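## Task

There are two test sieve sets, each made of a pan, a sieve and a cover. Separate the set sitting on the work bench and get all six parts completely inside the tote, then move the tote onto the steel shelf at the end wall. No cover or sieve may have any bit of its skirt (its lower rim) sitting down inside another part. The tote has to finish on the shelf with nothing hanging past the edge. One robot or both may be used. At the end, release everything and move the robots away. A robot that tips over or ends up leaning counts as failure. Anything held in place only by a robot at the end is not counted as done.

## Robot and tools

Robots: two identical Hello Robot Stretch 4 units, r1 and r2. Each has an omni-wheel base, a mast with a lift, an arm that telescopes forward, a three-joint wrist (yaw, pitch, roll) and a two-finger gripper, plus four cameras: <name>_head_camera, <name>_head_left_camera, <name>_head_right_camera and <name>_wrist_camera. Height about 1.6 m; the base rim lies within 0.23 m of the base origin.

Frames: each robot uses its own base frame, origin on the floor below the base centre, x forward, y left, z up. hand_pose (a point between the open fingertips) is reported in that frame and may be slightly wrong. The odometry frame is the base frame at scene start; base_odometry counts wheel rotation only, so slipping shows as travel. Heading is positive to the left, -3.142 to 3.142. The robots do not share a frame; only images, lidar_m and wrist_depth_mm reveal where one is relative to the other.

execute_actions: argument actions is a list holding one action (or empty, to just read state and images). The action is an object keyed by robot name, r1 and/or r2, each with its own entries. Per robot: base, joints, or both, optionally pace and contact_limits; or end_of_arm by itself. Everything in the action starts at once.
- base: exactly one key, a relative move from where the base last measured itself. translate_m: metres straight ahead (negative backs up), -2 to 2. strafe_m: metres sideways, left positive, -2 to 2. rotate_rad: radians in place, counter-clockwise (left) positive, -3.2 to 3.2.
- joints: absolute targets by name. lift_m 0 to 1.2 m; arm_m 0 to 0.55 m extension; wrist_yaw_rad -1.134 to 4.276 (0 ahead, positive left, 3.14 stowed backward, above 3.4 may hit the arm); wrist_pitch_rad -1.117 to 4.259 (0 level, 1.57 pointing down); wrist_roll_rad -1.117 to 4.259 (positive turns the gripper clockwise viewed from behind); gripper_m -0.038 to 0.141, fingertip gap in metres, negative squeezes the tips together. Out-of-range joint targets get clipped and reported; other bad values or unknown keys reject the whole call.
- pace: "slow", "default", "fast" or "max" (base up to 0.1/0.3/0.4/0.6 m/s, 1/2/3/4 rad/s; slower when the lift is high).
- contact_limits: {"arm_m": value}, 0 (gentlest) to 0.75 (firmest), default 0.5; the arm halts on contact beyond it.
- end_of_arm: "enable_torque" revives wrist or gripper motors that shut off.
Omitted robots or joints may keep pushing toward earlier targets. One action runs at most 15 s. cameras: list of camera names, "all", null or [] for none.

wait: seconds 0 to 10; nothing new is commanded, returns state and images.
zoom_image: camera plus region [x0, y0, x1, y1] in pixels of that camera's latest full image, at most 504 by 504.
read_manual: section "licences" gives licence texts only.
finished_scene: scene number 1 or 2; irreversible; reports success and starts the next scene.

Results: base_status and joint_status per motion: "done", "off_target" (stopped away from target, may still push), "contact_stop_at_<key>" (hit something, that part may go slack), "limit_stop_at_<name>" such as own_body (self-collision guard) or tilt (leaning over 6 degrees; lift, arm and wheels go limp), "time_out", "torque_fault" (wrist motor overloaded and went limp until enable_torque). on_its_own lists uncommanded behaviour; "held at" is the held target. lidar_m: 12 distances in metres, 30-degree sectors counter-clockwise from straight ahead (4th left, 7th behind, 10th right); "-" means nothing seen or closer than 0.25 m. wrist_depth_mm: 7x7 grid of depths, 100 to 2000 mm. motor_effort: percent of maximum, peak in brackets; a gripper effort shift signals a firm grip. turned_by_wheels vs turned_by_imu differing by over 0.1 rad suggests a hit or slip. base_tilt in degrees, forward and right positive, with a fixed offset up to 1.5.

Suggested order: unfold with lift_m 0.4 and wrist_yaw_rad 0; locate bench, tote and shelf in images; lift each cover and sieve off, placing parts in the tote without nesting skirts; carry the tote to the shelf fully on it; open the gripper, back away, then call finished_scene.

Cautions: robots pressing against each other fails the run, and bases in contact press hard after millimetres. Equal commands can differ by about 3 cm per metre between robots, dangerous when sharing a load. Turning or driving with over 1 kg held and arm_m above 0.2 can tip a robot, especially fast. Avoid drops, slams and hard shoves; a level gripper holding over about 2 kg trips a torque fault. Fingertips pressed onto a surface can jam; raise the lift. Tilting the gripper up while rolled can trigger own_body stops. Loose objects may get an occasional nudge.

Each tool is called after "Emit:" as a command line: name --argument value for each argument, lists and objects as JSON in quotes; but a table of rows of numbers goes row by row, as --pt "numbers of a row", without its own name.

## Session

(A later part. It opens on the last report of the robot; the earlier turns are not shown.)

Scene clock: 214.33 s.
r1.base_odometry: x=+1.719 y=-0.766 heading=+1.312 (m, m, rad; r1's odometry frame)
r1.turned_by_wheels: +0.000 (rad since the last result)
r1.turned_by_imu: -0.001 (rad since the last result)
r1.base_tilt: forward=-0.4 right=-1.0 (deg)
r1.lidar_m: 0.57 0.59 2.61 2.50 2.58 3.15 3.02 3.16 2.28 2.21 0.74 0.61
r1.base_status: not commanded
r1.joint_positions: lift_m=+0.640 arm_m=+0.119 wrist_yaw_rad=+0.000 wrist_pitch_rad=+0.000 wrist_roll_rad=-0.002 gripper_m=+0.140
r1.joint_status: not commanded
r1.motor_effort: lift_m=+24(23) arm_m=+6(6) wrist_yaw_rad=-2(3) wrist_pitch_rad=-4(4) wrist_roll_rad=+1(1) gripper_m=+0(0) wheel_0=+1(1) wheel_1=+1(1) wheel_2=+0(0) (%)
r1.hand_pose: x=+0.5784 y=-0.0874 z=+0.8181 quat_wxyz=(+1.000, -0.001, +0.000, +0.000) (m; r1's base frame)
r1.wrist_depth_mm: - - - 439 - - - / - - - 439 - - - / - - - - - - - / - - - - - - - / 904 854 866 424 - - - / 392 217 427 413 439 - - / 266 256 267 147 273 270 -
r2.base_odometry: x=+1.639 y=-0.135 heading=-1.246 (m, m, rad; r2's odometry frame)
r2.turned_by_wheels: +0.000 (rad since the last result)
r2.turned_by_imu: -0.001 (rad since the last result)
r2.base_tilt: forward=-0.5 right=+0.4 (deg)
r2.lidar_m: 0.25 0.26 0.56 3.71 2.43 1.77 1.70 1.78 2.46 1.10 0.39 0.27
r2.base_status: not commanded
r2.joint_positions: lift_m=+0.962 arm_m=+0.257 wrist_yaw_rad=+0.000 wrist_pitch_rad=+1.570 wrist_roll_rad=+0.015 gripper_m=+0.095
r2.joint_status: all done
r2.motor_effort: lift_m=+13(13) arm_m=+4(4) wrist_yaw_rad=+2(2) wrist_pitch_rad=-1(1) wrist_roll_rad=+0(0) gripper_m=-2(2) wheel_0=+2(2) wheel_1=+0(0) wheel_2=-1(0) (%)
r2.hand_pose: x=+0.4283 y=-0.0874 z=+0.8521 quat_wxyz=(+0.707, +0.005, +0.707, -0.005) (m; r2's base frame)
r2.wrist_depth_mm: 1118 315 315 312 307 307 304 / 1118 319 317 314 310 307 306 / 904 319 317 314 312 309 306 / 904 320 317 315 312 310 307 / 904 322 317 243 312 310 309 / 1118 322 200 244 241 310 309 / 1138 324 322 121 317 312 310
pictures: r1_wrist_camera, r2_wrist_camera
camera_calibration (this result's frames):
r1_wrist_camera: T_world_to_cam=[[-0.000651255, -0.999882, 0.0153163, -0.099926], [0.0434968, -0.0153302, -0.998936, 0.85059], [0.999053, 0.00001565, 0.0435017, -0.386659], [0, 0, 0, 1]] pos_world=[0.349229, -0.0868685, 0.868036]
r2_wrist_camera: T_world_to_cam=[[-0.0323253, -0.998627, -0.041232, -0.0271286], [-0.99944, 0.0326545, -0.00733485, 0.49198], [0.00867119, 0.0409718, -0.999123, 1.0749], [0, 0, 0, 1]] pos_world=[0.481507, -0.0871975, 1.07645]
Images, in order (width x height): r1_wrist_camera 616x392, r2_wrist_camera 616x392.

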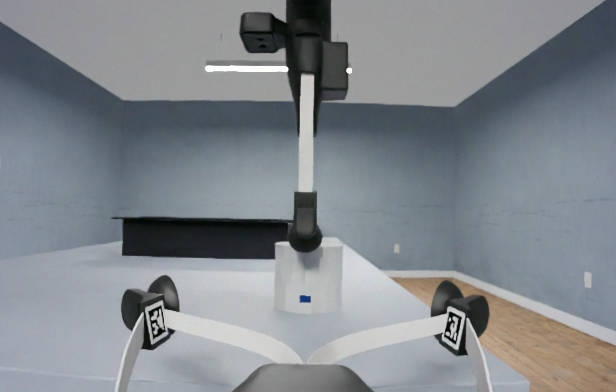

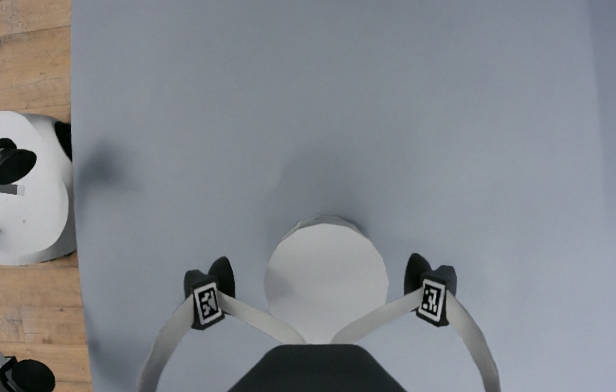

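Emit:
execute_actions --actions '[{"r2": {"base": {"strafe_m": -0.004}, "joints": {"lift_m": 0.958, "arm_m": 0.254}, "pace": "slow"}}]' --cameras '[]'

Emit:
execute_actions --actions '[{"r2": {"joints": {"gripper_m": 0.05}, "pace": "slow"}}]' --cameras '["r1_wrist_camera", "r2_wrist_camera"]'

Emit:
zoom_image --camera "r1_wrist_camera" --region '[230, 180, 390, 325]'

Scene clock: 228.13 s.
r1.base_odometry: x=+1.719 y=-0.766 heading=+1.312 (m, m, rad; r1's odometry frame)
r1.turned_by_wheels: +0.000 (rad since the last result)
r1.turned_by_imu: -0.001 (rad since the last result)
r1.base_tilt: forward=-0.4 right=-1.0 (deg)
r1.lidar_m: 0.57 0.61 2.58 2.49 2.60 3.12 3.05 3.14 2.31 2.21 0.70 0.62
r1.base_status: not commanded
r1.joint_positions: lift_m=+0.640 arm_m=+0.119 wrist_yaw_rad=+0.000 wrist_pitch_rad=+0.000 wrist_roll_rad=-0.002 gripper_m=+0.140
r1.joint_status: not commanded
r1.motor_effort: lift_m=+23(24) arm_m=+6(6) wrist_yaw_rad=-1(2) wrist_pitch_rad=-4(4) wrist_roll_rad=-1(0) gripper_m=+0(1) wheel_0=+0(0) wheel_1=+1(1) wheel_2=+0(0) (%)
r1.hand_pose: x=+0.5784 y=-0.0874 z=+0.8181 quat_wxyz=(+1.000, -0.001, +0.000, +0.000) (m; r1's base frame)
r1.wrist_depth_mm: - - - 445 - - - / - - - 442 - - - / - - - - - - - / - - - - - - - / 904 878 878 424 - - - / 392 217 427 415 442 - - / 265 254 267 146 273 271 -
r2.base_odometry: x=+1.635 y=-0.136 heading=-1.246 (m, m, rad; r2's odometry frame)
r2.turned_by_wheels: +0.000 (rad since the last result)
r2.turned_by_imu: -0.001 (rad since the last result)
r2.base_tilt: forward=-0.5 right=+0.3 (deg)
r2.lidar_m: 0.25 0.26 0.55 3.72 2.46 1.78 1.68 1.75 2.46 1.13 0.39 0.29
r2.base_status: done
r2.joint_positions: lift_m=+0.958 arm_m=+0.255 wrist_yaw_rad=+0.000 wrist_pitch_rad=+1.570 wrist_roll_rad=+0.015 gripper_m=+0.095
r2.joint_status: all done
r2.motor_effort: lift_m=+13(14) arm_m=-5(5) wrist_yaw_rad=+2(2) wrist_pitch_rad=-1(1) wrist_roll_rad=-1(1) gripper_m=+1(0) wheel_0=+2(5) wheel_1=-1(1) wheel_2=+0(3) (%)
r2.hand_pose: x=+0.4259 y=-0.0874 z=+0.8481 quat_wxyz=(+0.707, +0.005, +0.707, -0.005) (m; r2's base frame)
r2.wrist_depth_mm: 715 312 310 309 306 301 301 / 1118 315 312 310 306 303 301 / 891 315 312 309 307 304 303 / 891 315 314 310 309 306 304 / 904 317 315 238 309 306 306 / 1138 319 201 239 237 307 306 / 1138 320 319 121 312 309 307
pictures: none
No camera images: the call's "cameras" was empty. Leave "cameras" out to get every camera's image.

Scene clock: 230.17 s.
r1.base_odometry: x=+1.719 y=-0.766 heading=+1.312 (m, m, rad; r1's odometry frame)
r1.turned_by_wheels: +0.000 (rad since the last result)
r1.turned_by_imu: +0.000 (rad since the last result)
r1.base_tilt: forward=-0.4 right=-1.0 (deg)
r1.lidar_m: 0.57 0.61 2.58 2.51 2.61 3.15 3.04 3.14 2.29 2.19 0.73 0.61
r1.base_status: not commanded
r1.joint_positions: lift_m=+0.640 arm_m=+0.119 wrist_yaw_rad=+0.000 wrist_pitch_rad=+0.000 wrist_roll_rad=-0.002 gripper_m=+0.140
r1.joint_status: not commanded
r1.motor_effort: lift_m=+24(23) arm_m=+6(5) wrist_yaw_rad=-2(1) wrist_pitch_rad=-4(4) wrist_roll_rad=+1(1) gripper_m=+0(1) wheel_0=+1(1) wheel_1=+1(1) wheel_2=+0(0) (%)
r1.hand_pose: x=+0.5784 y=-0.0874 z=+0.8181 quat_wxyz=(+1.000, -0.001, +0.000, +0.000) (m; r1's base frame)
r1.wrist_depth_mm: - - - 442 - - - / - - - 445 - - - / - - - - - - - / - - - - - - - / 904 878 878 430 - - - / 389 218 427 415 445 - - / 266 255 265 146 272 272 -
r2.base_odometry: x=+1.635 y=-0.136 heading=-1.246 (m, m, rad; r2's odometry frame)
r2.turned_by_wheels: +0.000 (rad since the last result)
r2.turned_by_imu: -0.001 (rad since the last result)
r2.base_tilt: forward=-0.5 right=+0.4 (deg)
r2.lidar_m: 0.25 0.27 0.55 3.72 2.45 1.76 1.69 1.79 2.44 1.10 0.39 0.28
r2.base_status: not commanded
r2.joint_positions: lift_m=+0.958 arm_m=+0.255 wrist_yaw_rad=+0.000 wrist_pitch_rad=+1.570 wrist_roll_rad=+0.015 gripper_m=+0.050
r2.joint_status: all done
r2.motor_effort: lift_m=+13(13) arm_m=-4(5) wrist_yaw_rad=+2(1) wrist_pitch_rad=-2(1) wrist_roll_rad=+0(0) gripper_m=-12(7) wheel_0=+2(1) wheel_1=-1(1) wheel_2=+0(0) (%)
r2.hand_pose: x=+0.4259 y=-0.0874 z=+0.8481 quat_wxyz=(+0.707, +0.005, +0.707, -0.005) (m; r2's base frame)
r2.wrist_depth_mm: 707 312 310 307 306 303 300 / 1118 314 312 309 306 304 301 / 891 315 312 310 307 304 303 / 891 315 314 310 309 306 304 / 917 317 314 239 309 307 306 / 1138 319 195 239 196 307 307 / 1138 319 317 120 310 309 306
pictures: r1_wrist_camera, r2_wrist_camera
camera_calibration (this result's frames):
r1_wrist_camera: T_world_to_cam=[[-0.000651373, -0.999882, 0.0153164, -0.099926], [0.0434968, -0.0153303, -0.998936, 0.85059], [0.999053, 0.0000155365, 0.0435017, -0.386659], [0, 0, 0, 1]] pos_world=[0.349229, -0.0868685, 0.868036]
r2_wrist_camera: T_world_to_cam=[[-0.0323255, -0.998627, -0.041232, -0.027372], [-0.99944, 0.0326547, -0.00733485, 0.489529], [0.0086712, 0.0409718, -0.999123, 1.07092], [0, 0, 0, 1]] pos_world=[0.479083, -0.0871975, 1.07245]
Images, in order (width x height): r1_wrist_camera 616x392, r2_wrist_camera 616x392.

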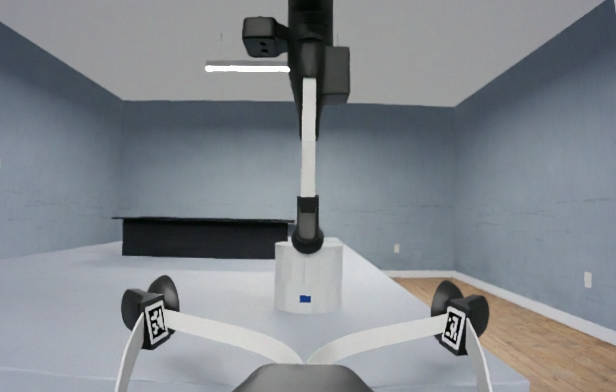

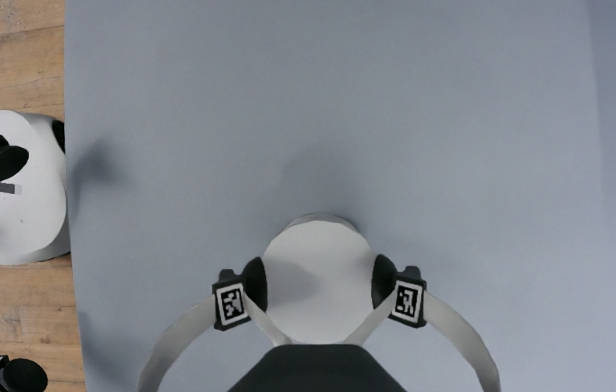

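Region (230, 180, 390, 325) of r1_wrist_camera's 616x392 image, scaled by 3.150; it fills the top 457 rows of this view, and the rest is white.

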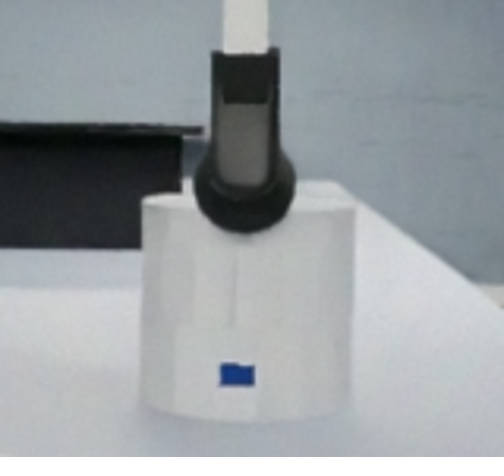

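Emit:
execute_actions --actions '[{"r2": {"joints": {"lift_m": 0.985}, "pace": "slow"}}]' --cameras '["r1_wrist_camera", "r2_wrist_camera"]'

Emit:
zoom_image --camera "r1_wrist_camera" --region '[230, 180, 390, 325]'

Scene clock: 239.30 s.
r1.base_odometry: x=+1.719 y=-0.766 heading=+1.312 (m, m, rad; r1's odometry frame)
r1.turned_by_wheels: +0.000 (rad since the last result)
r1.turned_by_imu: -0.001 (rad since the last result)
r1.base_tilt: forward=-0.4 right=-1.0 (deg)
r1.lidar_m: 0.56 0.60 2.59 2.49 2.61 3.14 3.04 3.13 2.32 2.20 0.73 0.63
r1.base_status: not commanded
r1.joint_positions: lift_m=+0.640 arm_m=+0.119 wrist_yaw_rad=+0.000 wrist_pitch_rad=+0.000 wrist_roll_rad=-0.002 gripper_m=+0.140
r1.joint_status: not commanded
r1.motor_effort: lift_m=+23(24) arm_m=+6(5) wrist_yaw_rad=+0(2) wrist_pitch_rad=-4(4) wrist_roll_rad=+1(1) gripper_m=-1(1) wheel_0=+1(1) wheel_1=+1(1) wheel_2=+0(0) (%)
r1.hand_pose: x=+0.5784 y=-0.0874 z=+0.8181 quat_wxyz=(+1.000, -0.001, +0.000, +0.000) (m; r1's base frame)
r1.wrist_depth_mm: - - - 442 - - - / - - - - - - - / - - - - - - - / - - - - - - - / 904 866 878 831 - - - / 392 218 433 418 442 - - / 265 255 268 146 273 270 -
r2.base_odometry: x=+1.635 y=-0.136 heading=-1.246 (m, m, rad; r2's odometry frame)
r2.turned_by_wheels: +0.000 (rad since the last result)
r2.turned_by_imu: -0.001 (rad since the last result)
r2.base_tilt: forward=-0.5 right=+0.3 (deg)
r2.lidar_m: 0.25 0.27 0.54 3.71 2.48 1.73 1.68 1.78 2.47 1.08 0.40 0.26
r2.base_status: not commanded
r2.joint_positions: lift_m=+0.985 arm_m=+0.255 wrist_yaw_rad=+0.000 wrist_pitch_rad=+1.570 wrist_roll_rad=+0.015 gripper_m=+0.050
r2.joint_status: all done
r2.motor_effort: lift_m=+21(24) arm_m=-5(4) wrist_yaw_rad=+2(2) wrist_pitch_rad=-1(1) wrist_roll_rad=+0(0) gripper_m=-3(10) wheel_0=+2(2) wheel_1=-1(1) wheel_2=+0(0) (%)
r2.hand_pose: x=+0.4259 y=-0.0874 z=+0.8744 quat_wxyz=(+0.707, +0.005, +0.707, -0.005) (m; r2's base frame)
r2.wrist_depth_mm: 1118 340 336 334 330 327 327 / 1138 340 338 334 332 329 327 / 931 343 338 336 334 329 327 / 904 342 340 338 336 332 329 / 1008 345 342 265 334 334 330 / 1160 345 195 265 191 334 332 / 1160 347 343 121 338 334 334
pictures: r1_wrist_camera, r2_wrist_camera
camera_calibration (this result's frames):
r1_wrist_camera: T_world_to_cam=[[-0.000651193, -0.999882, 0.0153164, -0.0999261], [0.0434967, -0.0153302, -0.998936, 0.85059], [0.999053, 0.0000157132, 0.0435015, -0.386658], [0, 0, 0, 1]] pos_world=[0.34923, -0.0868685, 0.868036]
r2_wrist_camera: T_world_to_cam=[[-0.0323254, -0.998627, -0.041232, -0.0262875], [-0.99944, 0.0326546, -0.00733474, 0.489716], [0.00867108, 0.0409718, -0.999123, 1.09721], [0, 0, 0, 1]] pos_world=[0.479078, -0.0871975, 1.09875]
Images, in order (width x height): r1_wrist_camera 616x392, r2_wrist_camera 616x392.

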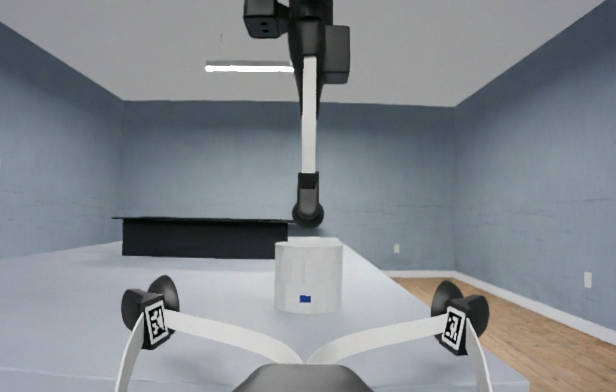

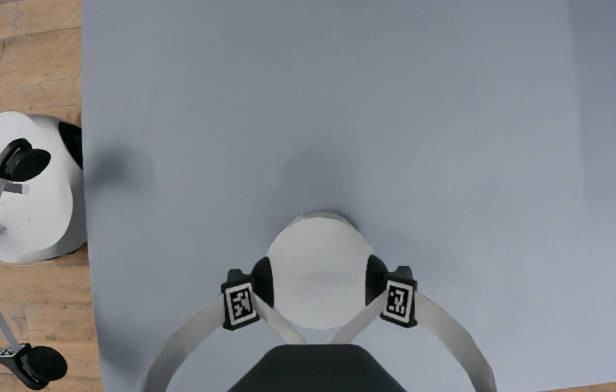

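Region (230, 180, 390, 325) of r1_wrist_camera's 616x392 image, scaled by 3.150; it fills the top 457 rows of this view, and the rest is white.

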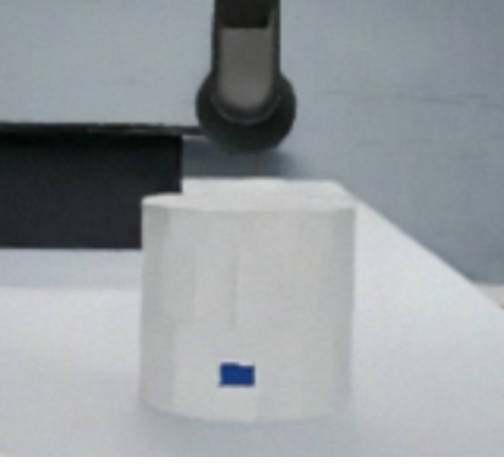

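Emit:
execute_actions --actions '[{"r1": {"joints": {"lift_m": 0.662}}, "r2": {"base": {"translate_m": -0.25}, "joints": {"lift_m": 1.0, "arm_m": 0.0, "gripper_m": 0.13}}}]' --cameras '[]'

Emit:
execute_actions --actions '[{"r1": {"joints": {"arm_m": 0.3}}, "r2": {"joints": {"lift_m": 0.715, "wrist_pitch_rad": 0.35}}}]' --cameras '["r1_wrist_camera", "r2_wrist_camera", "r1_head_camera"]'

Scene clock: 265.13 s.
r1.base_odometry: x=+1.719 y=-0.766 heading=+1.312 (m, m, rad; r1's odometry frame)
r1.turned_by_wheels: +0.000 (rad since the last result)
r1.turned_by_imu: -0.001 (rad since the last result)
r1.base_tilt: forward=-0.4 right=-1.0 (deg)
r1.lidar_m: 0.54 0.60 2.61 2.50 2.62 3.14 3.05 3.17 2.30 2.20 0.84 0.61
r1.base_status: not commanded
r1.joint_positions: lift_m=+0.662 arm_m=+0.119 wrist_yaw_rad=+0.000 wrist_pitch_rad=+0.000 wrist_roll_rad=-0.002 gripper_m=+0.140
r1.joint_status: all done
r1.motor_effort: lift_m=+24(21) arm_m=+6(6) wrist_yaw_rad=+0(1) wrist_pitch_rad=-4(4) wrist_roll_rad=-1(1) gripper_m=-1(0) wheel_0=+1(1) wheel_1=+1(1) wheel_2=+0(0) (%)
r1.hand_pose: x=+0.5784 y=-0.0874 z=+0.8401 quat_wxyz=(+1.000, -0.001, +0.000, +0.000) (m; r1's base frame)
r1.wrist_depth_mm: - - - - - - - / - - - - - - - / - - - - - - - / - - - - - - - / - 878 866 1008 - - - / 466 218 508 424 530 - - / 319 304 320 146 325 - -
r2.base_odometry: x=+1.555 y=+0.101 heading=-1.246 (m, m, rad; r2's odometry frame)
r2.turned_by_wheels: +0.000 (rad since the last result)
r2.turned_by_imu: -0.002 (rad since the last result)
r2.base_tilt: forward=-0.5 right=+0.4 (deg)
r2.lidar_m: 0.50 0.54 0.83 3.71 2.09 1.52 1.43 1.51 2.11 4.64 0.76 0.53
r2.base_status: done
r2.joint_positions: lift_m=+1.000 arm_m=+0.001 wrist_yaw_rad=+0.000 wrist_pitch_rad=+1.570 wrist_roll_rad=+0.015 gripper_m=+0.130
r2.joint_status: all done
r2.motor_effort: lift_m=+21(23) arm_m=-4(5) wrist_yaw_rad=+1(1) wrist_pitch_rad=-1(2) wrist_roll_rad=-1(1) gripper_m=+1(3) wheel_0=-1(5) wheel_1=+1(3) wheel_2=-1(6) (%)
r2.hand_pose: x=+0.1718 y=-0.0874 z=+0.8894 quat_wxyz=(+0.707, +0.005, +0.707, -0.005) (m; r2's base frame)
r2.wrist_depth_mm: 931 1138 1118 1060 1042 1042 960 / 1098 1160 1138 1118 1138 1118 1098 / 1160 1160 1138 1118 1118 1118 1118 / 1160 1160 1160 1118 1118 1118 1118 / 1160 1160 917 917 1138 1118 1098 / 1182 1160 931 931 1138 1118 1118 / 1160 1160 1182 122 1138 1118 1118
pictures: none
No camera images: the call's "cameras" was empty. Leave "cameras" out to get every camera's image.

Scene clock: 267.37 s.
r1.base_odometry: x=+1.719 y=-0.766 heading=+1.312 (m, m, rad; r1's odometry frame)
r1.turned_by_wheels: +0.000 (rad since the last result)
r1.turned_by_imu: +0.000 (rad since the last result)
r1.base_tilt: forward=-0.4 right=-1.0 (deg)
r1.lidar_m: 0.58 0.60 2.61 2.48 2.62 3.12 3.04 3.15 2.28 2.21 0.84 0.62
r1.base_status: not commanded
r1.joint_positions: lift_m=+0.662 arm_m=+0.299 wrist_yaw_rad=+0.000 wrist_pitch_rad=-0.001 wrist_roll_rad=-0.002 gripper_m=+0.140
r1.joint_status: all done
r1.motor_effort: lift_m=+24(23) arm_m=+6(2) wrist_yaw_rad=-1(1) wrist_pitch_rad=-5(4) wrist_roll_rad=+0(0) gripper_m=+0(1) wheel_0=+1(0) wheel_1=+1(1) wheel_2=+0(0) (%)
r1.hand_pose: x=+0.7584 y=-0.0874 z=+0.8402 quat_wxyz=(+1.000, -0.001, +0.000, +0.000) (m; r1's base frame)
r1.wrist_depth_mm: - - - - - - - / - - - - - - - / - - - - - - - / - - - - - - - / - 683 691 976 - - - / 466 217 500 242 469 - 370 / 317 306 317 147 325 - -
r2.base_odometry: x=+1.555 y=+0.101 heading=-1.246 (m, m, rad; r2's odometry frame)
r2.turned_by_wheels: +0.000 (rad since the last result)
r2.turned_by_imu: -0.001 (rad since the last result)
r2.base_tilt: forward=-0.5 right=+0.3 (deg)
r2.lidar_m: 0.49 0.65 0.79 3.69 2.05 1.52 1.44 1.50 2.07 4.60 0.77 0.49
r2.base_status: not commanded
r2.joint_positions: lift_m=+0.715 arm_m=+0.001 wrist_yaw_rad=+0.000 wrist_pitch_rad=+0.353 wrist_roll_rad=+0.015 gripper_m=+0.130
r2.joint_status: all done
r2.motor_effort: lift_m=+13(14) arm_m=-4(4) wrist_yaw_rad=+2(2) wrist_pitch_rad=-9(9) wrist_roll_rad=-1(1) gripper_m=-2(1) wheel_0=-1(1) wheel_1=+1(1) wheel_2=-1(1) (%)
r2.hand_pose: x=+0.4424 y=-0.0874 z=+0.7939 quat_wxyz=(+0.984, +0.007, +0.175, -0.001) (m; r2's base frame)
r2.wrist_depth_mm: - - - - - - - / 449 - - - - - 820 / 415 421 466 439 683 668 597 / - 544 452 415 436 424 418 / 1921 330 329 327 327 325 327 / 1499 392 379 384 379 382 1308 / 1229 1160 1229 122 1229 1160 1160
pictures: r1_head_camera, r1_wrist_camera, r2_wrist_camera
camera_calibration (this result's frames):
r1_wrist_camera: T_world_to_cam=[[-0.000635795, -0.999882, 0.0153161, -0.100153], [0.0435573, -0.0153293, -0.998933, 0.864698], [0.999051, 0.0000320134, 0.043562, -0.567479], [0, 0, 0, 1]] pos_world=[0.529213, -0.0868675, 0.89003]
r2_wrist_camera: T_world_to_cam=[[0.0275272, -0.998635, -0.0443847, -0.0530604], [-0.338894, 0.0324488, -0.940265, 0.954075], [0.940422, 0.0409246, -0.337538, 0.0792465], [0, 0, 0, 1]] pos_world=[0.250266, -0.0871897, 0.921477]
Images, in order (width x height): r1_head_camera 420x560, r1_wrist_camera 616x392, r2_wrist_camera 616x392.

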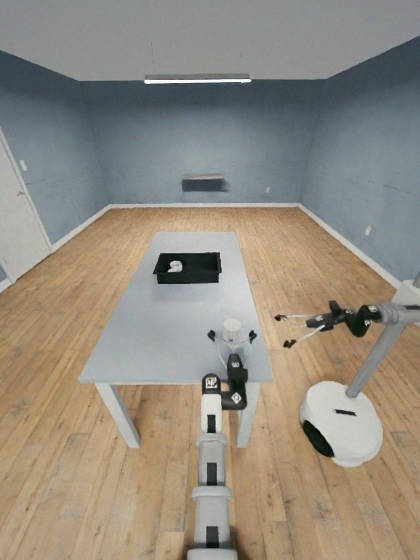

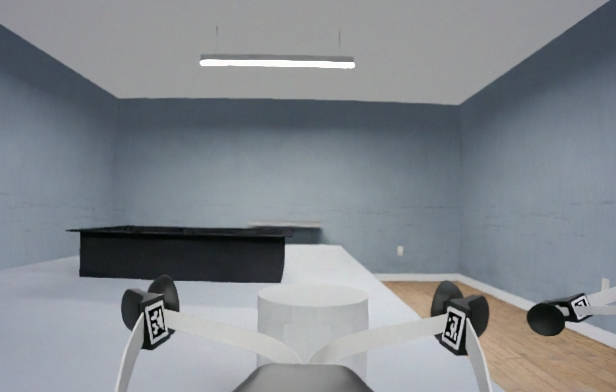

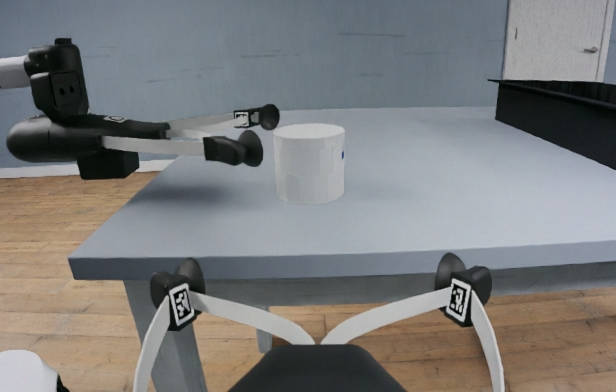

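Emit:
execute_actions --actions '[{"r1": {"base": {"strafe_m": -0.004}, "joints": {"arm_m": 0.35, "gripper_m": 0.10}}, "r2": {"joints": {"lift_m": 0.60, "wrist_pitch_rad": 0.0}}}]' --cameras '["r1_wrist_camera", "r2_wrist_camera"]'

Emit:
zoom_image --camera "r2_wrist_camera" --region '[200, 140, 400, 300]'

Scene clock: 277.00 s.
r1.base_odometry: x=+1.723 y=-0.767 heading=+1.312 (m, m, rad; r1's odometry frame)
r1.turned_by_wheels: +0.000 (rad since the last result)
r1.turned_by_imu: -0.001 (rad since the last result)
r1.base_tilt: forward=-0.4 right=-1.0 (deg)
r1.lidar_m: 0.57 0.60 2.60 2.49 2.61 3.16 3.05 3.15 2.29 2.18 0.82 0.59
r1.base_status: done
r1.joint_positions: lift_m=+0.662 arm_m=+0.349 wrist_yaw_rad=+0.000 wrist_pitch_rad=-0.001 wrist_roll_rad=-0.002 gripper_m=+0.100
r1.joint_status: all done
r1.motor_effort: lift_m=+24(24) arm_m=+6(5) wrist_yaw_rad=-1(2) wrist_pitch_rad=-4(4) wrist_roll_rad=+0(1) gripper_m=-2(4) wheel_0=-1(6) wheel_1=+3(6) wheel_2=+0(1) (%)
r1.hand_pose: x=+0.8084 y=-0.0874 z=+0.8402 quat_wxyz=(+1.000, -0.001, +0.000, +0.000) (m; r1's base frame)
r1.wrist_depth_mm: - - - - - - - / - - - - - - - / - - - - - - - / - - - - - - - / 699 647 654 1255 - - - / 466 477 213 232 213 - - / 317 303 294 145 301 - 319
r2.base_odometry: x=+1.555 y=+0.101 heading=-1.246 (m, m, rad; r2's odometry frame)
r2.turned_by_wheels: +0.000 (rad since the last result)
r2.turned_by_imu: -0.001 (rad since the last result)
r2.base_tilt: forward=-0.5 right=+0.3 (deg)
r2.lidar_m: 0.50 0.64 0.82 3.70 2.08 1.52 1.44 1.52 2.08 4.60 0.76 0.55
r2.base_status: not commanded
r2.joint_positions: lift_m=+0.600 arm_m=+0.001 wrist_yaw_rad=+0.000 wrist_pitch_rad=+0.003 wrist_roll_rad=+0.015 gripper_m=+0.130
r2.joint_status: all done
r2.motor_effort: lift_m=+14(14) arm_m=-4(4) wrist_yaw_rad=+1(1) wrist_pitch_rad=-8(13) wrist_roll_rad=-1(2) gripper_m=-1(2) wheel_0=-1(1) wheel_1=+1(1) wheel_2=-1(1) (%)
r2.hand_pose: x=+0.4601 y=-0.0874 z=+0.7778 quat_wxyz=(+1.000, +0.007, +0.001, +0.000) (m; r2's base frame)
r2.wrist_depth_mm: - - - - - - - / - - - - - - - / - - - - - - - / - 424 - 404 - 866 640 / - 436 430 407 402 382 366 / - 300 298 298 297 297 336 / 1863 338 342 122 338 1576 1661
pictures: r1_wrist_camera, r2_wrist_camera
camera_calibration (this result's frames):
r1_wrist_camera: T_world_to_cam=[[-0.00068379, -0.999882, 0.0153163, -0.100096], [0.0435573, -0.0153315, -0.998933, 0.86252], [0.999051, -0.0000159266, 0.0435626, -0.617432], [0, 0, 0, 1]] pos_world=[0.579209, -0.0868704, 0.89003]
r2_wrist_camera: T_world_to_cam=[[0.0410706, -0.998636, -0.0322426, -0.0699421], [0.00392482, 0.0324308, -0.999466, 0.833206], [0.999149, 0.0409221, 0.00525142, -0.236531], [0, 0, 0, 1]] pos_world=[0.235932, -0.0871889, 0.831748]
Images, in order (width x height): r1_wrist_camera 616x392, r2_wrist_camera 616x392.

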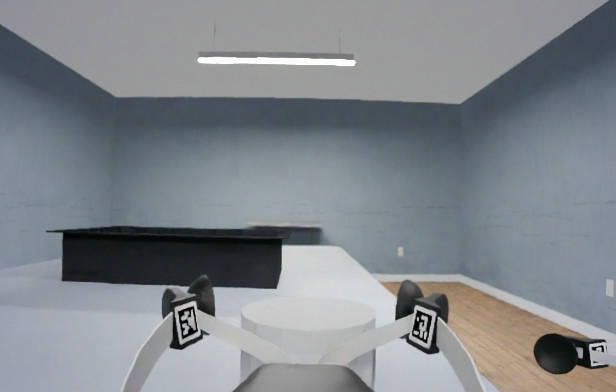

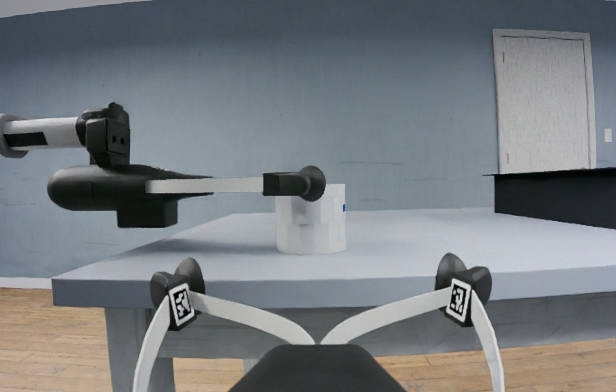

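Region (200, 140, 400, 300) of r2_wrist_camera's 616x392 image, scaled by 2.520; it fills the top 403 rows of this view, and the rest is white.

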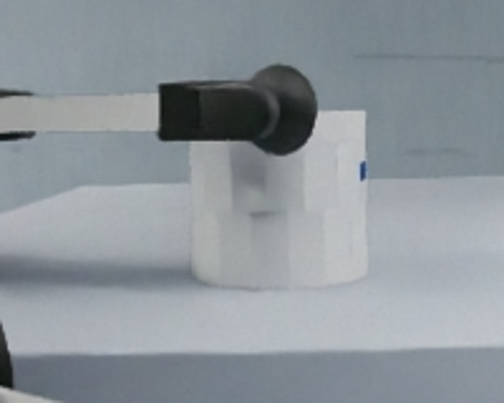

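Emit:
execute_actions --actions '[{"r1": {"joints": {"lift_m": 0.668}, "pace": "slow"}}]' --cameras '[]'

Emit:
execute_actions --actions '[{"r1": {"joints": {"gripper_m": 0.055}, "pace": "slow"}}]' --cameras '["r1_wrist_camera", "r2_wrist_camera"]'

Emit:
zoom_image --camera "r2_wrist_camera" --region '[200, 140, 400, 300]'

Scene clock: 289.60 s.
r1.base_odometry: x=+1.723 y=-0.767 heading=+1.312 (m, m, rad; r1's odometry frame)
r1.turned_by_wheels: +0.000 (rad since the last result)
r1.turned_by_imu: -0.001 (rad since the last result)
r1.base_tilt: forward=-0.4 right=-1.0 (deg)
r1.lidar_m: 0.58 0.62 2.60 2.50 2.57 3.16 3.05 3.14 2.27 2.18 0.82 0.61
r1.base_status: not commanded
r1.joint_positions: lift_m=+0.668 arm_m=+0.349 wrist_yaw_rad=+0.000 wrist_pitch_rad=-0.001 wrist_roll_rad=-0.002 gripper_m=+0.100
r1.joint_status: all done
r1.motor_effort: lift_m=+24(23) arm_m=+6(6) wrist_yaw_rad=-1(0) wrist_pitch_rad=-4(4) wrist_roll_rad=-1(0) gripper_m=-1(2) wheel_0=-1(1) wheel_1=+3(3) wheel_2=+0(0) (%)
r1.hand_pose: x=+0.8084 y=-0.0874 z=+0.8461 quat_wxyz=(+1.000, -0.001, +0.000, +0.000) (m; r1's base frame)
r1.wrist_depth_mm: - - - - - - - / - - - - - - - / - - - - - - - / - - - - - - - / - 654 647 1308 - - - / 488 512 222 257 222 - - / 329 317 309 145 314 - 315
r2.base_odometry: x=+1.555 y=+0.101 heading=-1.246 (m, m, rad; r2's odometry frame)
r2.turned_by_wheels: +0.000 (rad since the last result)
r2.turned_by_imu: -0.001 (rad since the last result)
r2.base_tilt: forward=-0.5 right=+0.3 (deg)
r2.lidar_m: 0.46 0.64 0.82 3.70 2.08 1.51 1.44 1.50 2.10 4.62 0.74 0.53
r2.base_status: not commanded
r2.joint_positions: lift_m=+0.600 arm_m=+0.001 wrist_yaw_rad=+0.000 wrist_pitch_rad=+0.003 wrist_roll_rad=+0.015 gripper_m=+0.130
r2.joint_status: not commanded
r2.motor_effort: lift_m=+13(14) arm_m=-4(4) wrist_yaw_rad=+1(2) wrist_pitch_rad=-10(9) wrist_roll_rad=-1(1) gripper_m=+1(3) wheel_0=-1(1) wheel_1=+1(1) wheel_2=-1(1) (%)
r2.hand_pose: x=+0.4601 y=-0.0874 z=+0.7778 quat_wxyz=(+1.000, +0.007, +0.001, +0.000) (m; r2's base frame)
r2.wrist_depth_mm: - - - - - - - / - - - - - - - / 521 - - - - - - / - 424 931 404 - 866 647 / - 436 430 404 404 382 368 / - 300 298 297 297 296 338 / 1863 336 342 122 340 1618 1661
pictures: none
No camera images: the call's "cameras" was empty. Leave "cameras" out to get every camera's image.

Scene clock: 291.67 s.
r1.base_odometry: x=+1.723 y=-0.767 heading=+1.312 (m, m, rad; r1's odometry frame)
r1.turned_by_wheels: +0.000 (rad since the last result)
r1.turned_by_imu: +0.000 (rad since the last result)
r1.base_tilt: forward=-0.4 right=-1.0 (deg)
r1.lidar_m: 0.57 0.60 2.62 2.50 2.62 3.13 3.04 3.16 2.30 2.18 0.79 0.61
r1.base_status: not commanded
r1.joint_positions: lift_m=+0.668 arm_m=+0.349 wrist_yaw_rad=+0.000 wrist_pitch_rad=-0.001 wrist_roll_rad=-0.002 gripper_m=+0.055
r1.joint_status: all done
r1.motor_effort: lift_m=+24(24) arm_m=+5(6) wrist_yaw_rad=-1(1) wrist_pitch_rad=-2(4) wrist_roll_rad=+0(0) gripper_m=-13(12) wheel_0=-1(1) wheel_1=+3(3) wheel_2=+0(0) (%)
r1.hand_pose: x=+0.8084 y=-0.0875 z=+0.8463 quat_wxyz=(+1.000, -0.001, -0.001, +0.000) (m; r1's base frame)
r1.wrist_depth_mm: - - - - - - - / - - - - - - - / - - - - - - - / - - - - - - - / - 640 647 1336 - - - / 488 517 208 544 233 - - / 332 306 310 183 200 - 319
r2.base_odometry: x=+1.555 y=+0.101 heading=-1.246 (m, m, rad; r2's odometry frame)
r2.turned_by_wheels: +0.000 (rad since the last result)
r2.turned_by_imu: -0.001 (rad since the last result)
r2.base_tilt: forward=-0.5 right=+0.4 (deg)
r2.lidar_m: 0.49 0.64 0.83 3.72 2.09 1.51 1.42 1.50 2.06 4.63 0.74 0.53
r2.base_status: not commanded
r2.joint_positions: lift_m=+0.600 arm_m=+0.001 wrist_yaw_rad=+0.000 wrist_pitch_rad=+0.003 wrist_roll_rad=+0.015 gripper_m=+0.130
r2.joint_status: not commanded
r2.motor_effort: lift_m=+14(13) arm_m=-4(4) wrist_yaw_rad=+2(1) wrist_pitch_rad=-8(9) wrist_roll_rad=-1(1) gripper_m=+0(2) wheel_0=-1(1) wheel_1=+1(1) wheel_2=-1(1) (%)
r2.hand_pose: x=+0.4601 y=-0.0874 z=+0.7778 quat_wxyz=(+1.000, +0.007, +0.001, +0.000) (m; r2's base frame)
r2.wrist_depth_mm: - - - - - - - / - - - - - - - / 521 452 - - - - - / - 424 917 407 - 866 647 / - 433 430 404 402 384 366 / - 300 297 298 297 296 336 / 1863 336 342 122 338 1618 1618
pictures: r1_wrist_camera, r2_wrist_camera
camera_calibration (this result's frames):
r1_wrist_camera: T_world_to_cam=[[-0.000920261, -0.999882, 0.0153161, -0.100065], [0.0440166, -0.0153418, -0.998913, 0.86825], [0.99903, -0.000245098, 0.0440256, -0.618109], [0, 0, 0, 1]] pos_world=[0.5792, -0.086884, 0.896052]
r2_wrist_camera: T_world_to_cam=[[0.0410706, -0.998636, -0.0322425, -0.0699421], [0.00392487, 0.0324308, -0.999466, 0.833206], [0.999149, 0.0409222, 0.00525147, -0.236531], [0, 0, 0, 1]] pos_world=[0.235932, -0.0871889, 0.831748]
Images, in order (width x height): r1_wrist_camera 616x392, r2_wrist_camera 616x392.

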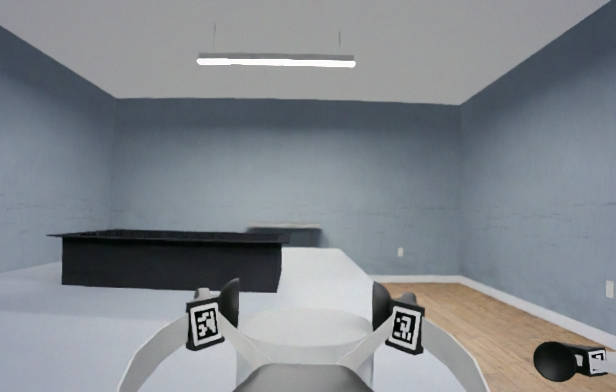

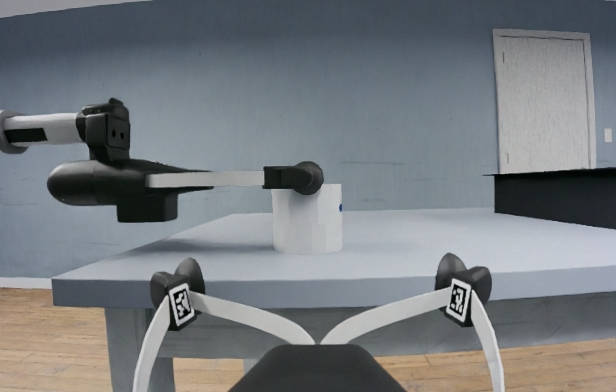

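Region (200, 140, 400, 300) of r2_wrist_camera's 616x392 image, scaled by 2.520; it fills the top 403 rows of this view, and the rest is white.

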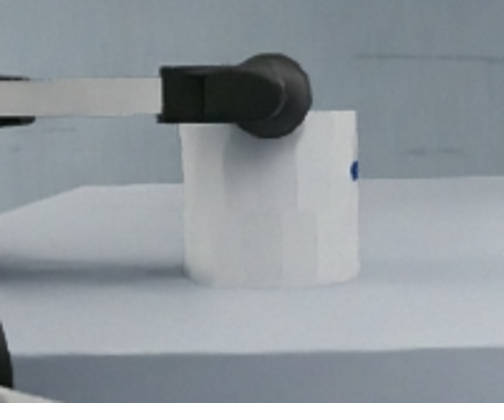

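Emit:
execute_actions --actions '[{"r1": {"joints": {"lift_m": 0.69}, "pace": "slow"}}]' --cameras '["r1_wrist_camera", "r2_wrist_camera"]'

Emit:
zoom_image --camera "r2_wrist_camera" --region '[200, 140, 400, 300]'

Scene clock: 296.57 s.
r1.base_odometry: x=+1.723 y=-0.767 heading=+1.312 (m, m, rad; r1's odometry frame)
r1.turned_by_wheels: +0.000 (rad since the last result)
r1.turned_by_imu: -0.001 (rad since the last result)
r1.base_tilt: forward=-0.3 right=-1.0 (deg)
r1.lidar_m: 0.58 0.61 2.62 2.50 2.61 3.13 3.03 3.15 2.27 2.18 0.83 0.61
r1.base_status: not commanded
r1.joint_positions: lift_m=+0.690 arm_m=+0.349 wrist_yaw_rad=+0.000 wrist_pitch_rad=+0.000 wrist_roll_rad=-0.002 gripper_m=+0.055
r1.joint_status: all done
r1.motor_effort: lift_m=+24(27) arm_m=+6(5) wrist_yaw_rad=+0(1) wrist_pitch_rad=-6(5) wrist_roll_rad=+0(1) gripper_m=-12(13) wheel_0=-2(2) wheel_1=+3(3) wheel_2=+0(0) (%)
r1.hand_pose: x=+0.8084 y=-0.0875 z=+0.8680 quat_wxyz=(+1.000, -0.001, +0.000, +0.000) (m; r1's base frame)
r1.wrist_depth_mm: - - - - - - - / - - - - - - - / - - - - - - - / - - - - - - - / - 647 647 - - - - / 554 591 208 627 234 - - / 382 351 353 183 281 - -
r2.base_odometry: x=+1.555 y=+0.101 heading=-1.246 (m, m, rad; r2's odometry frame)
r2.turned_by_wheels: +0.000 (rad since the last result)
r2.turned_by_imu: -0.001 (rad since the last result)
r2.base_tilt: forward=-0.5 right=+0.4 (deg)
r2.lidar_m: 0.47 0.67 0.83 3.71 2.07 1.50 1.42 1.50 2.11 4.60 0.76 0.50
r2.base_status: not commanded
r2.joint_positions: lift_m=+0.600 arm_m=+0.001 wrist_yaw_rad=+0.000 wrist_pitch_rad=+0.003 wrist_roll_rad=+0.015 gripper_m=+0.130
r2.joint_status: not commanded
r2.motor_effort: lift_m=+13(13) arm_m=-4(4) wrist_yaw_rad=+1(2) wrist_pitch_rad=-8(8) wrist_roll_rad=-1(1) gripper_m=-1(2) wheel_0=-1(1) wheel_1=+1(1) wheel_2=-1(1) (%)
r2.hand_pose: x=+0.4601 y=-0.0874 z=+0.7778 quat_wxyz=(+1.000, +0.007, +0.001, +0.000) (m; r2's base frame)
r2.wrist_depth_mm: - - - - - - - / - - - - - - - / 525 424 - - - - - / - 442 - 415 - 866 647 / - 436 427 407 402 382 368 / - 300 298 298 297 296 336 / 1863 336 342 122 340 1576 1661
pictures: r1_wrist_camera, r2_wrist_camera
camera_calibration (this result's frames):
r1_wrist_camera: T_world_to_cam=[[-0.000897221, -0.999882, 0.0153167, -0.100414], [0.0430103, -0.0153411, -0.998957, 0.890775], [0.999074, -0.000237511, 0.043019, -0.618229], [0, 0, 0, 1]] pos_world=[0.579255, -0.0868835, 0.91798]
r2_wrist_camera: T_world_to_cam=[[0.0410705, -0.998636, -0.0322426, -0.0699421], [0.00392485, 0.0324308, -0.999466, 0.833206], [0.999149, 0.040922, 0.00525145, -0.236531], [0, 0, 0, 1]] pos_world=[0.235932, -0.0871889, 0.831748]
Images, in order (width x height): r1_wrist_camera 616x392, r2_wrist_camera 616x392.

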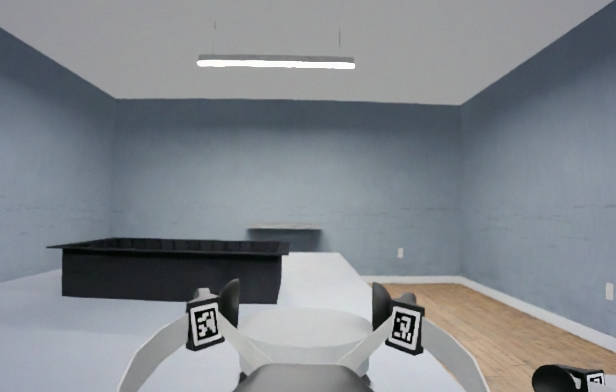

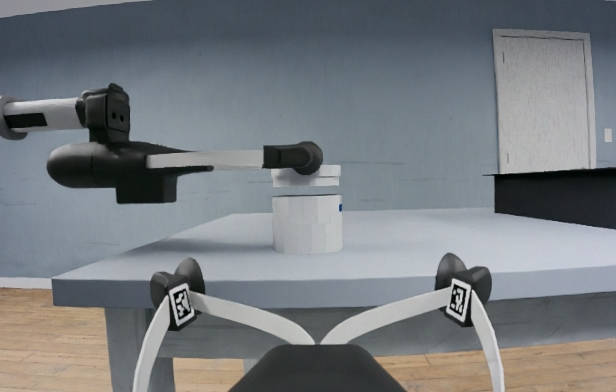

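Region (200, 140, 400, 300) of r2_wrist_camera's 616x392 image, scaled by 2.520; it fills the top 403 rows of this view, and the rest is white.

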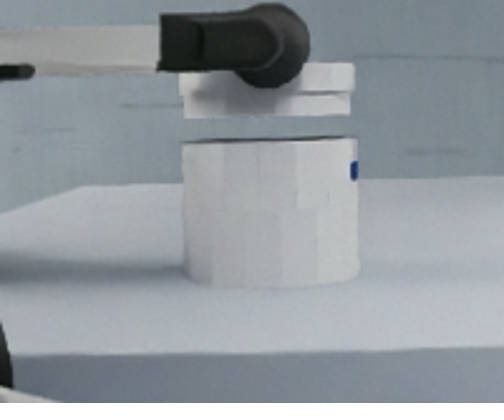

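Emit:
execute_actions --actions '[{"r1": {"joints": {"lift_m": 0.80}}, "r2": {"joints": {"lift_m": 1.02, "wrist_pitch_rad": 1.57}}}]' --cameras '[]'

Emit:
execute_actions --actions '[{"r1": {"base": {"strafe_m": 0.26}}, "r2": {"base": {"translate_m": 0.25}}}]' --cameras '["r1_head_camera", "r1_wrist_camera", "r2_wrist_camera"]'

Scene clock: 375.57 s.
r1.base_odometry: x=+1.723 y=-0.767 heading=+1.312 (m, m, rad; r1's odometry frame)
r1.turned_by_wheels: +0.000 (rad since the last result)
r1.turned_by_imu: -0.001 (rad since the last result)
r1.base_tilt: forward=-0.3 right=-1.0 (deg)
r1.lidar_m: 0.57 0.61 2.59 2.49 2.62 3.14 3.05 3.17 2.28 2.21 0.82 0.59
r1.base_status: not commanded
r1.joint_positions: lift_m=+0.800 arm_m=+0.349 wrist_yaw_rad=+0.000 wrist_pitch_rad=+0.000 wrist_roll_rad=-0.002 gripper_m=+0.055
r1.joint_status: all done
r1.motor_effort: lift_m=+24(23) arm_m=+6(5) wrist_yaw_rad=+0(0) wrist_pitch_rad=-5(6) wrist_roll_rad=-1(0) gripper_m=-11(12) wheel_0=-1(1) wheel_1=+3(3) wheel_2=+0(0) (%)
r1.hand_pose: x=+0.8084 y=-0.0875 z=+0.9780 quat_wxyz=(+1.000, -0.001, +0.000, +0.000) (m; r1's base frame)
r1.wrist_depth_mm: - - - - - - - / - - - - - - - / - - - - - - - / - - - - - - - / - - - - - - - / 854 809 208 809 235 - - / 634 585 603 183 410 - -
r2.base_odometry: x=+1.555 y=+0.101 heading=-1.246 (m, m, rad; r2's odometry frame)
r2.turned_by_wheels: +0.000 (rad since the last result)
r2.turned_by_imu: -0.001 (rad since the last result)
r2.base_tilt: forward=-0.4 right=+0.3 (deg)
r2.lidar_m: 0.49 0.64 0.81 3.70 2.06 1.51 1.44 1.51 2.07 4.62 0.76 0.53
r2.base_status: not commanded
r2.joint_positions: lift_m=+1.020 arm_m=+0.001 wrist_yaw_rad=+0.000 wrist_pitch_rad=+1.570 wrist_roll_rad=+0.015 gripper_m=+0.130
r2.joint_status: all done
r2.motor_effort: lift_m=+21(23) arm_m=-4(4) wrist_yaw_rad=+1(1) wrist_pitch_rad=+0(7) wrist_roll_rad=-1(1) gripper_m=+0(4) wheel_0=-1(1) wheel_1=+1(1) wheel_2=-1(1) (%)
r2.hand_pose: x=+0.1719 y=-0.0874 z=+0.9094 quat_wxyz=(+0.707, +0.005, +0.707, -0.005) (m; r2's base frame)
r2.wrist_depth_mm: 946 1160 1160 1138 1042 1042 960 / 1078 1182 1160 1138 1138 1138 1118 / 1182 1182 1160 1138 1160 1138 1138 / 1182 1182 1160 1138 1160 1138 1138 / 1182 1182 946 931 1160 1138 1138 / 1182 1182 946 931 1160 1138 1118 / 1182 1205 1182 122 1182 1160 1138
pictures: none
No camera images: the call's "cameras" was empty. Leave "cameras" out to get every camera's image.

Scene clock: 377.83 s.
r1.base_odometry: x=+1.472 y=-0.701 heading=+1.312 (m, m, rad; r1's odometry frame)
r1.turned_by_wheels: +0.000 (rad since the last result)
r1.turned_by_imu: +0.000 (rad since the last result)
r1.base_tilt: forward=-0.4 right=-1.0 (deg)
r1.lidar_m: 0.56 0.61 2.35 2.22 2.33 3.12 3.03 3.08 2.59 2.46 0.81 0.62
r1.base_status: done
r1.joint_positions: lift_m=+0.800 arm_m=+0.349 wrist_yaw_rad=+0.000 wrist_pitch_rad=+0.000 wrist_roll_rad=-0.002 gripper_m=+0.055
r1.joint_status: not commanded
r1.motor_effort: lift_m=+23(24) arm_m=+6(5) wrist_yaw_rad=-2(0) wrist_pitch_rad=-6(6) wrist_roll_rad=-1(0) gripper_m=-11(13) wheel_0=+1(8) wheel_1=+0(7) wheel_2=+0(2) (%)
r1.hand_pose: x=+0.8084 y=-0.0875 z=+0.9781 quat_wxyz=(+1.000, -0.001, +0.000, +0.000) (m; r1's base frame)
r1.wrist_depth_mm: - - - - - - - / - - - - - - - / - - - - - - - / - - - - - - - / - - - - - - - / - - 208 866 234 - - / - 591 603 183 407 647 -
r2.base_odometry: x=+1.635 y=-0.136 heading=-1.247 (m, m, rad; r2's odometry frame)
r2.turned_by_wheels: +0.000 (rad since the last result)
r2.turned_by_imu: -0.001 (rad since the last result)
r2.base_tilt: forward=-0.5 right=+0.3 (deg)
r2.lidar_m: 0.25 0.28 0.80 3.69 2.45 1.77 1.69 1.77 2.45 1.09 0.39 0.25
r2.base_status: done
r2.joint_positions: lift_m=+1.020 arm_m=+0.001 wrist_yaw_rad=+0.000 wrist_pitch_rad=+1.570 wrist_roll_rad=+0.015 gripper_m=+0.130
r2.joint_status: not commanded
r2.motor_effort: lift_m=+21(21) arm_m=-4(4) wrist_yaw_rad=+2(1) wrist_pitch_rad=-1(1) wrist_roll_rad=-1(1) gripper_m=+1(3) wheel_0=+0(5) wheel_1=-2(4) wheel_2=-1(9) (%)
r2.hand_pose: x=+0.1719 y=-0.0874 z=+0.9094 quat_wxyz=(+0.707, +0.005, +0.707, -0.005) (m; r2's base frame)
r2.wrist_depth_mm: 931 377 373 370 368 366 362 / 1098 379 373 373 370 366 364 / 1182 379 375 960 960 946 946 / 1182 1160 1160 1138 1138 1160 1138 / 1182 1182 946 946 1118 1138 1138 / 1205 1182 946 931 1160 1138 1138 / 1205 1229 1160 122 1138 1138 1138
pictures: r1_head_camera, r1_wrist_camera, r2_wrist_camera
camera_calibration (this result's frames):
r1_wrist_camera: T_world_to_cam=[[-0.000841917, -0.999882, 0.0153168, -0.102129], [0.0429249, -0.0153389, -0.998961, 1.00082], [0.999078, -0.000183569, 0.0429328, -0.622891], [0, 0, 0, 1]] pos_world=[0.57927, -0.0868803, 1.02809]
r2_wrist_camera: T_world_to_cam=[[-0.0321446, -0.998632, -0.0412398, -0.033078], [-0.999444, 0.0324836, -0.00757672, 0.236326], [0.00890597, 0.0409733, -0.999121, 1.13437], [0, 0, 0, 1]] pos_world=[0.225028, -0.0871884, 1.1338]
Images, in order (width x height): r1_head_camera 420x560, r1_wrist_camera 616x392, r2_wrist_camera 616x392.

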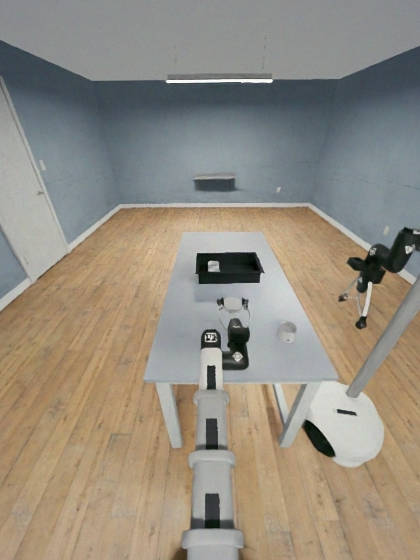

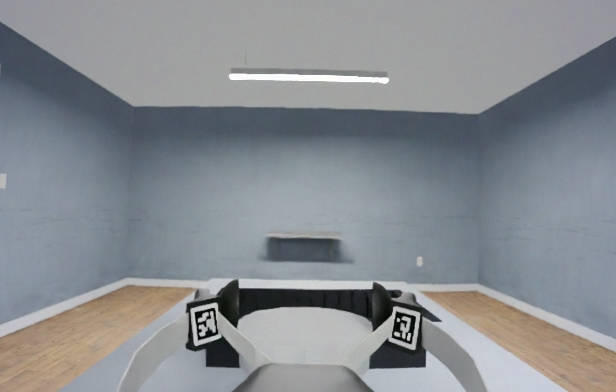

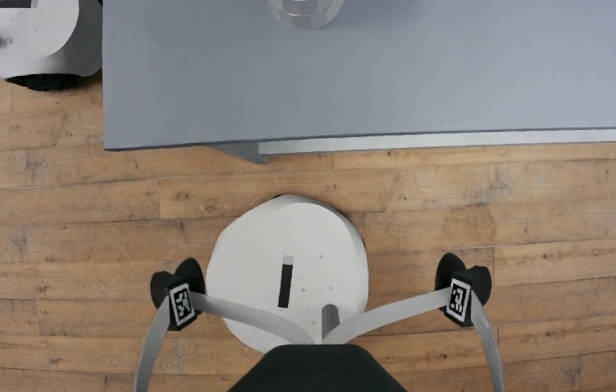

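Emit:
execute_actions --actions '[{"r1": {"base": {"translate_m": 0.40}, "joints": {"lift_m": 0.90, "wrist_pitch_rad": 0.45}}, "r2": {"joints": {"arm_m": 0.255, "gripper_m": 0.115}}}]' --cameras '["r1_head_camera", "r1_wrist_camera", "r2_wrist_camera", "r2_head_camera"]'

Scene clock: 396.43 s.
r1.base_odometry: x=+1.574 y=-0.314 heading=+1.312 (m, m, rad; r1's odometry frame)
r1.turned_by_wheels: +0.000 (rad since the last result)
r1.turned_by_imu: +0.000 (rad since the last result)
r1.base_tilt: forward=-0.4 right=-1.0 (deg)
r1.lidar_m: 0.25 0.25 0.27 2.23 2.33 3.22 3.48 3.55 2.58 0.63 0.29 0.25
r1.base_status: done
r1.joint_positions: lift_m=+0.900 arm_m=+0.349 wrist_yaw_rad=+0.000 wrist_pitch_rad=+0.452 wrist_roll_rad=-0.002 gripper_m=+0.055
r1.joint_status: all done
r1.motor_effort: lift_m=+23(26) arm_m=+5(5) wrist_yaw_rad=-1(2) wrist_pitch_rad=-5(4) wrist_roll_rad=+0(1) gripper_m=-14(12) wheel_0=+0(6) wheel_1=+1(7) wheel_2=-2(9) (%)
r1.hand_pose: x=+0.7794 y=-0.0875 z=+0.9519 quat_wxyz=(+0.975, -0.001, +0.224, +0.000) (m; r1's base frame)
r1.wrist_depth_mm: - - - - - - - / - - - - - - - / - - - - - - - / - - 820 842 831 976 - / 1983 585 539 549 554 539 - / 480 404 209 259 233 445 500 / 407 303 304 183 251 317 340
r2.base_odometry: x=+1.635 y=-0.136 heading=-1.247 (m, m, rad; r2's odometry frame)
r2.turned_by_wheels: +0.000 (rad since the last result)
r2.turned_by_imu: -0.002 (rad since the last result)
r2.base_tilt: forward=-0.4 right=+0.4 (deg)
r2.lidar_m: 0.25 0.26 3.89 3.70 2.44 1.78 1.70 1.77 2.46 1.10 0.41 0.25
r2.base_status: not commanded
r2.joint_positions: lift_m=+1.020 arm_m=+0.254 wrist_yaw_rad=+0.000 wrist_pitch_rad=+1.570 wrist_roll_rad=+0.015 gripper_m=+0.115
r2.joint_status: all done
r2.motor_effort: lift_m=+21(21) arm_m=+4(6) wrist_yaw_rad=+0(0) wrist_pitch_rad=+0(0) wrist_roll_rad=-1(1) gripper_m=+3(0) wheel_0=+0(1) wheel_1=-2(2) wheel_2=-1(1) (%)
r2.hand_pose: x=+0.4254 y=-0.0874 z=+0.9094 quat_wxyz=(+0.707, +0.005, +0.707, -0.005) (m; r2's base frame)
r2.wrist_depth_mm: 1160 375 373 370 366 364 362 / 1182 375 375 370 368 364 362 / 1160 377 375 373 368 368 364 / 1205 379 377 375 370 366 366 / 1182 379 377 340 370 368 364 / 1182 382 217 373 370 368 366 / 1205 384 382 120 375 370 368
pictures: r1_head_camera, r1_wrist_camera, r2_head_camera, r2_wrist_camera
camera_calibration (this result's frames):
r1_wrist_camera: T_world_to_cam=[[0.0059333, -0.999883, 0.0140774, -0.105847], [-0.398055, -0.0152759, -0.917234, 1.24185], [0.917342, -0.000161361, -0.398099, -0.109247], [0, 0, 0, 1]] pos_world=[0.59517, -0.0868819, 1.09707]
r2_wrist_camera: T_world_to_cam=[[-0.0320003, -0.998637, -0.0412401, -0.0249895], [-0.999448, 0.0323396, -0.00758649, 0.489722], [0.00890983, 0.0409746, -0.99912, 1.13211], [0, 0, 0, 1]] pos_world=[0.478565, -0.0871807, 1.1338]
Images, in order (width x height): r1_head_camera 420x560, r1_wrist_camera 616x392, r2_head_camera 420x560, r2_wrist_camera 616x392.

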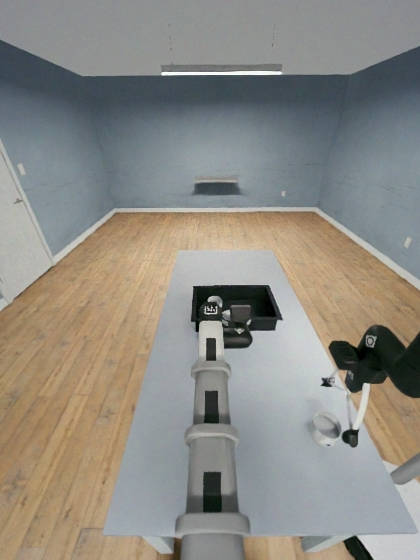

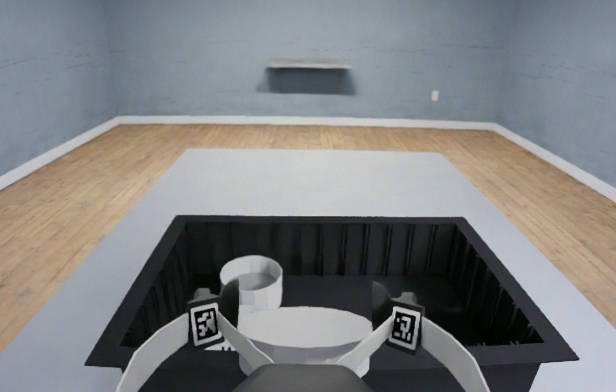

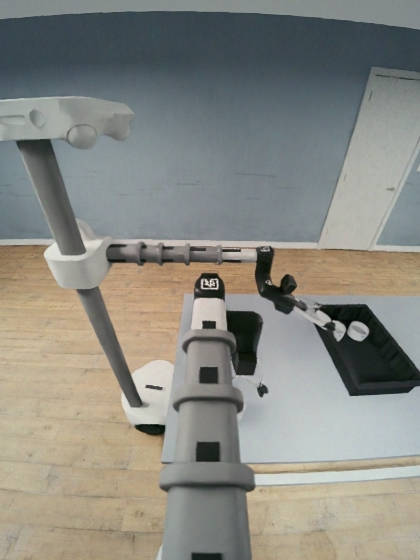

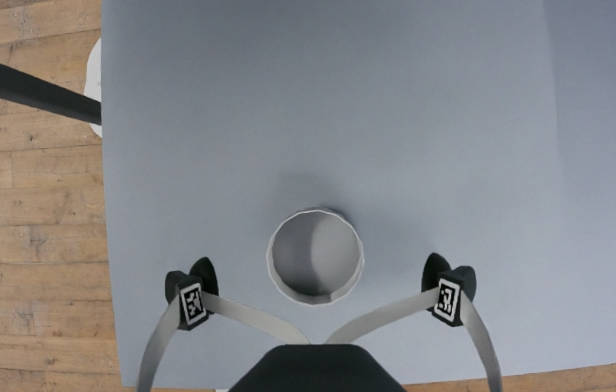

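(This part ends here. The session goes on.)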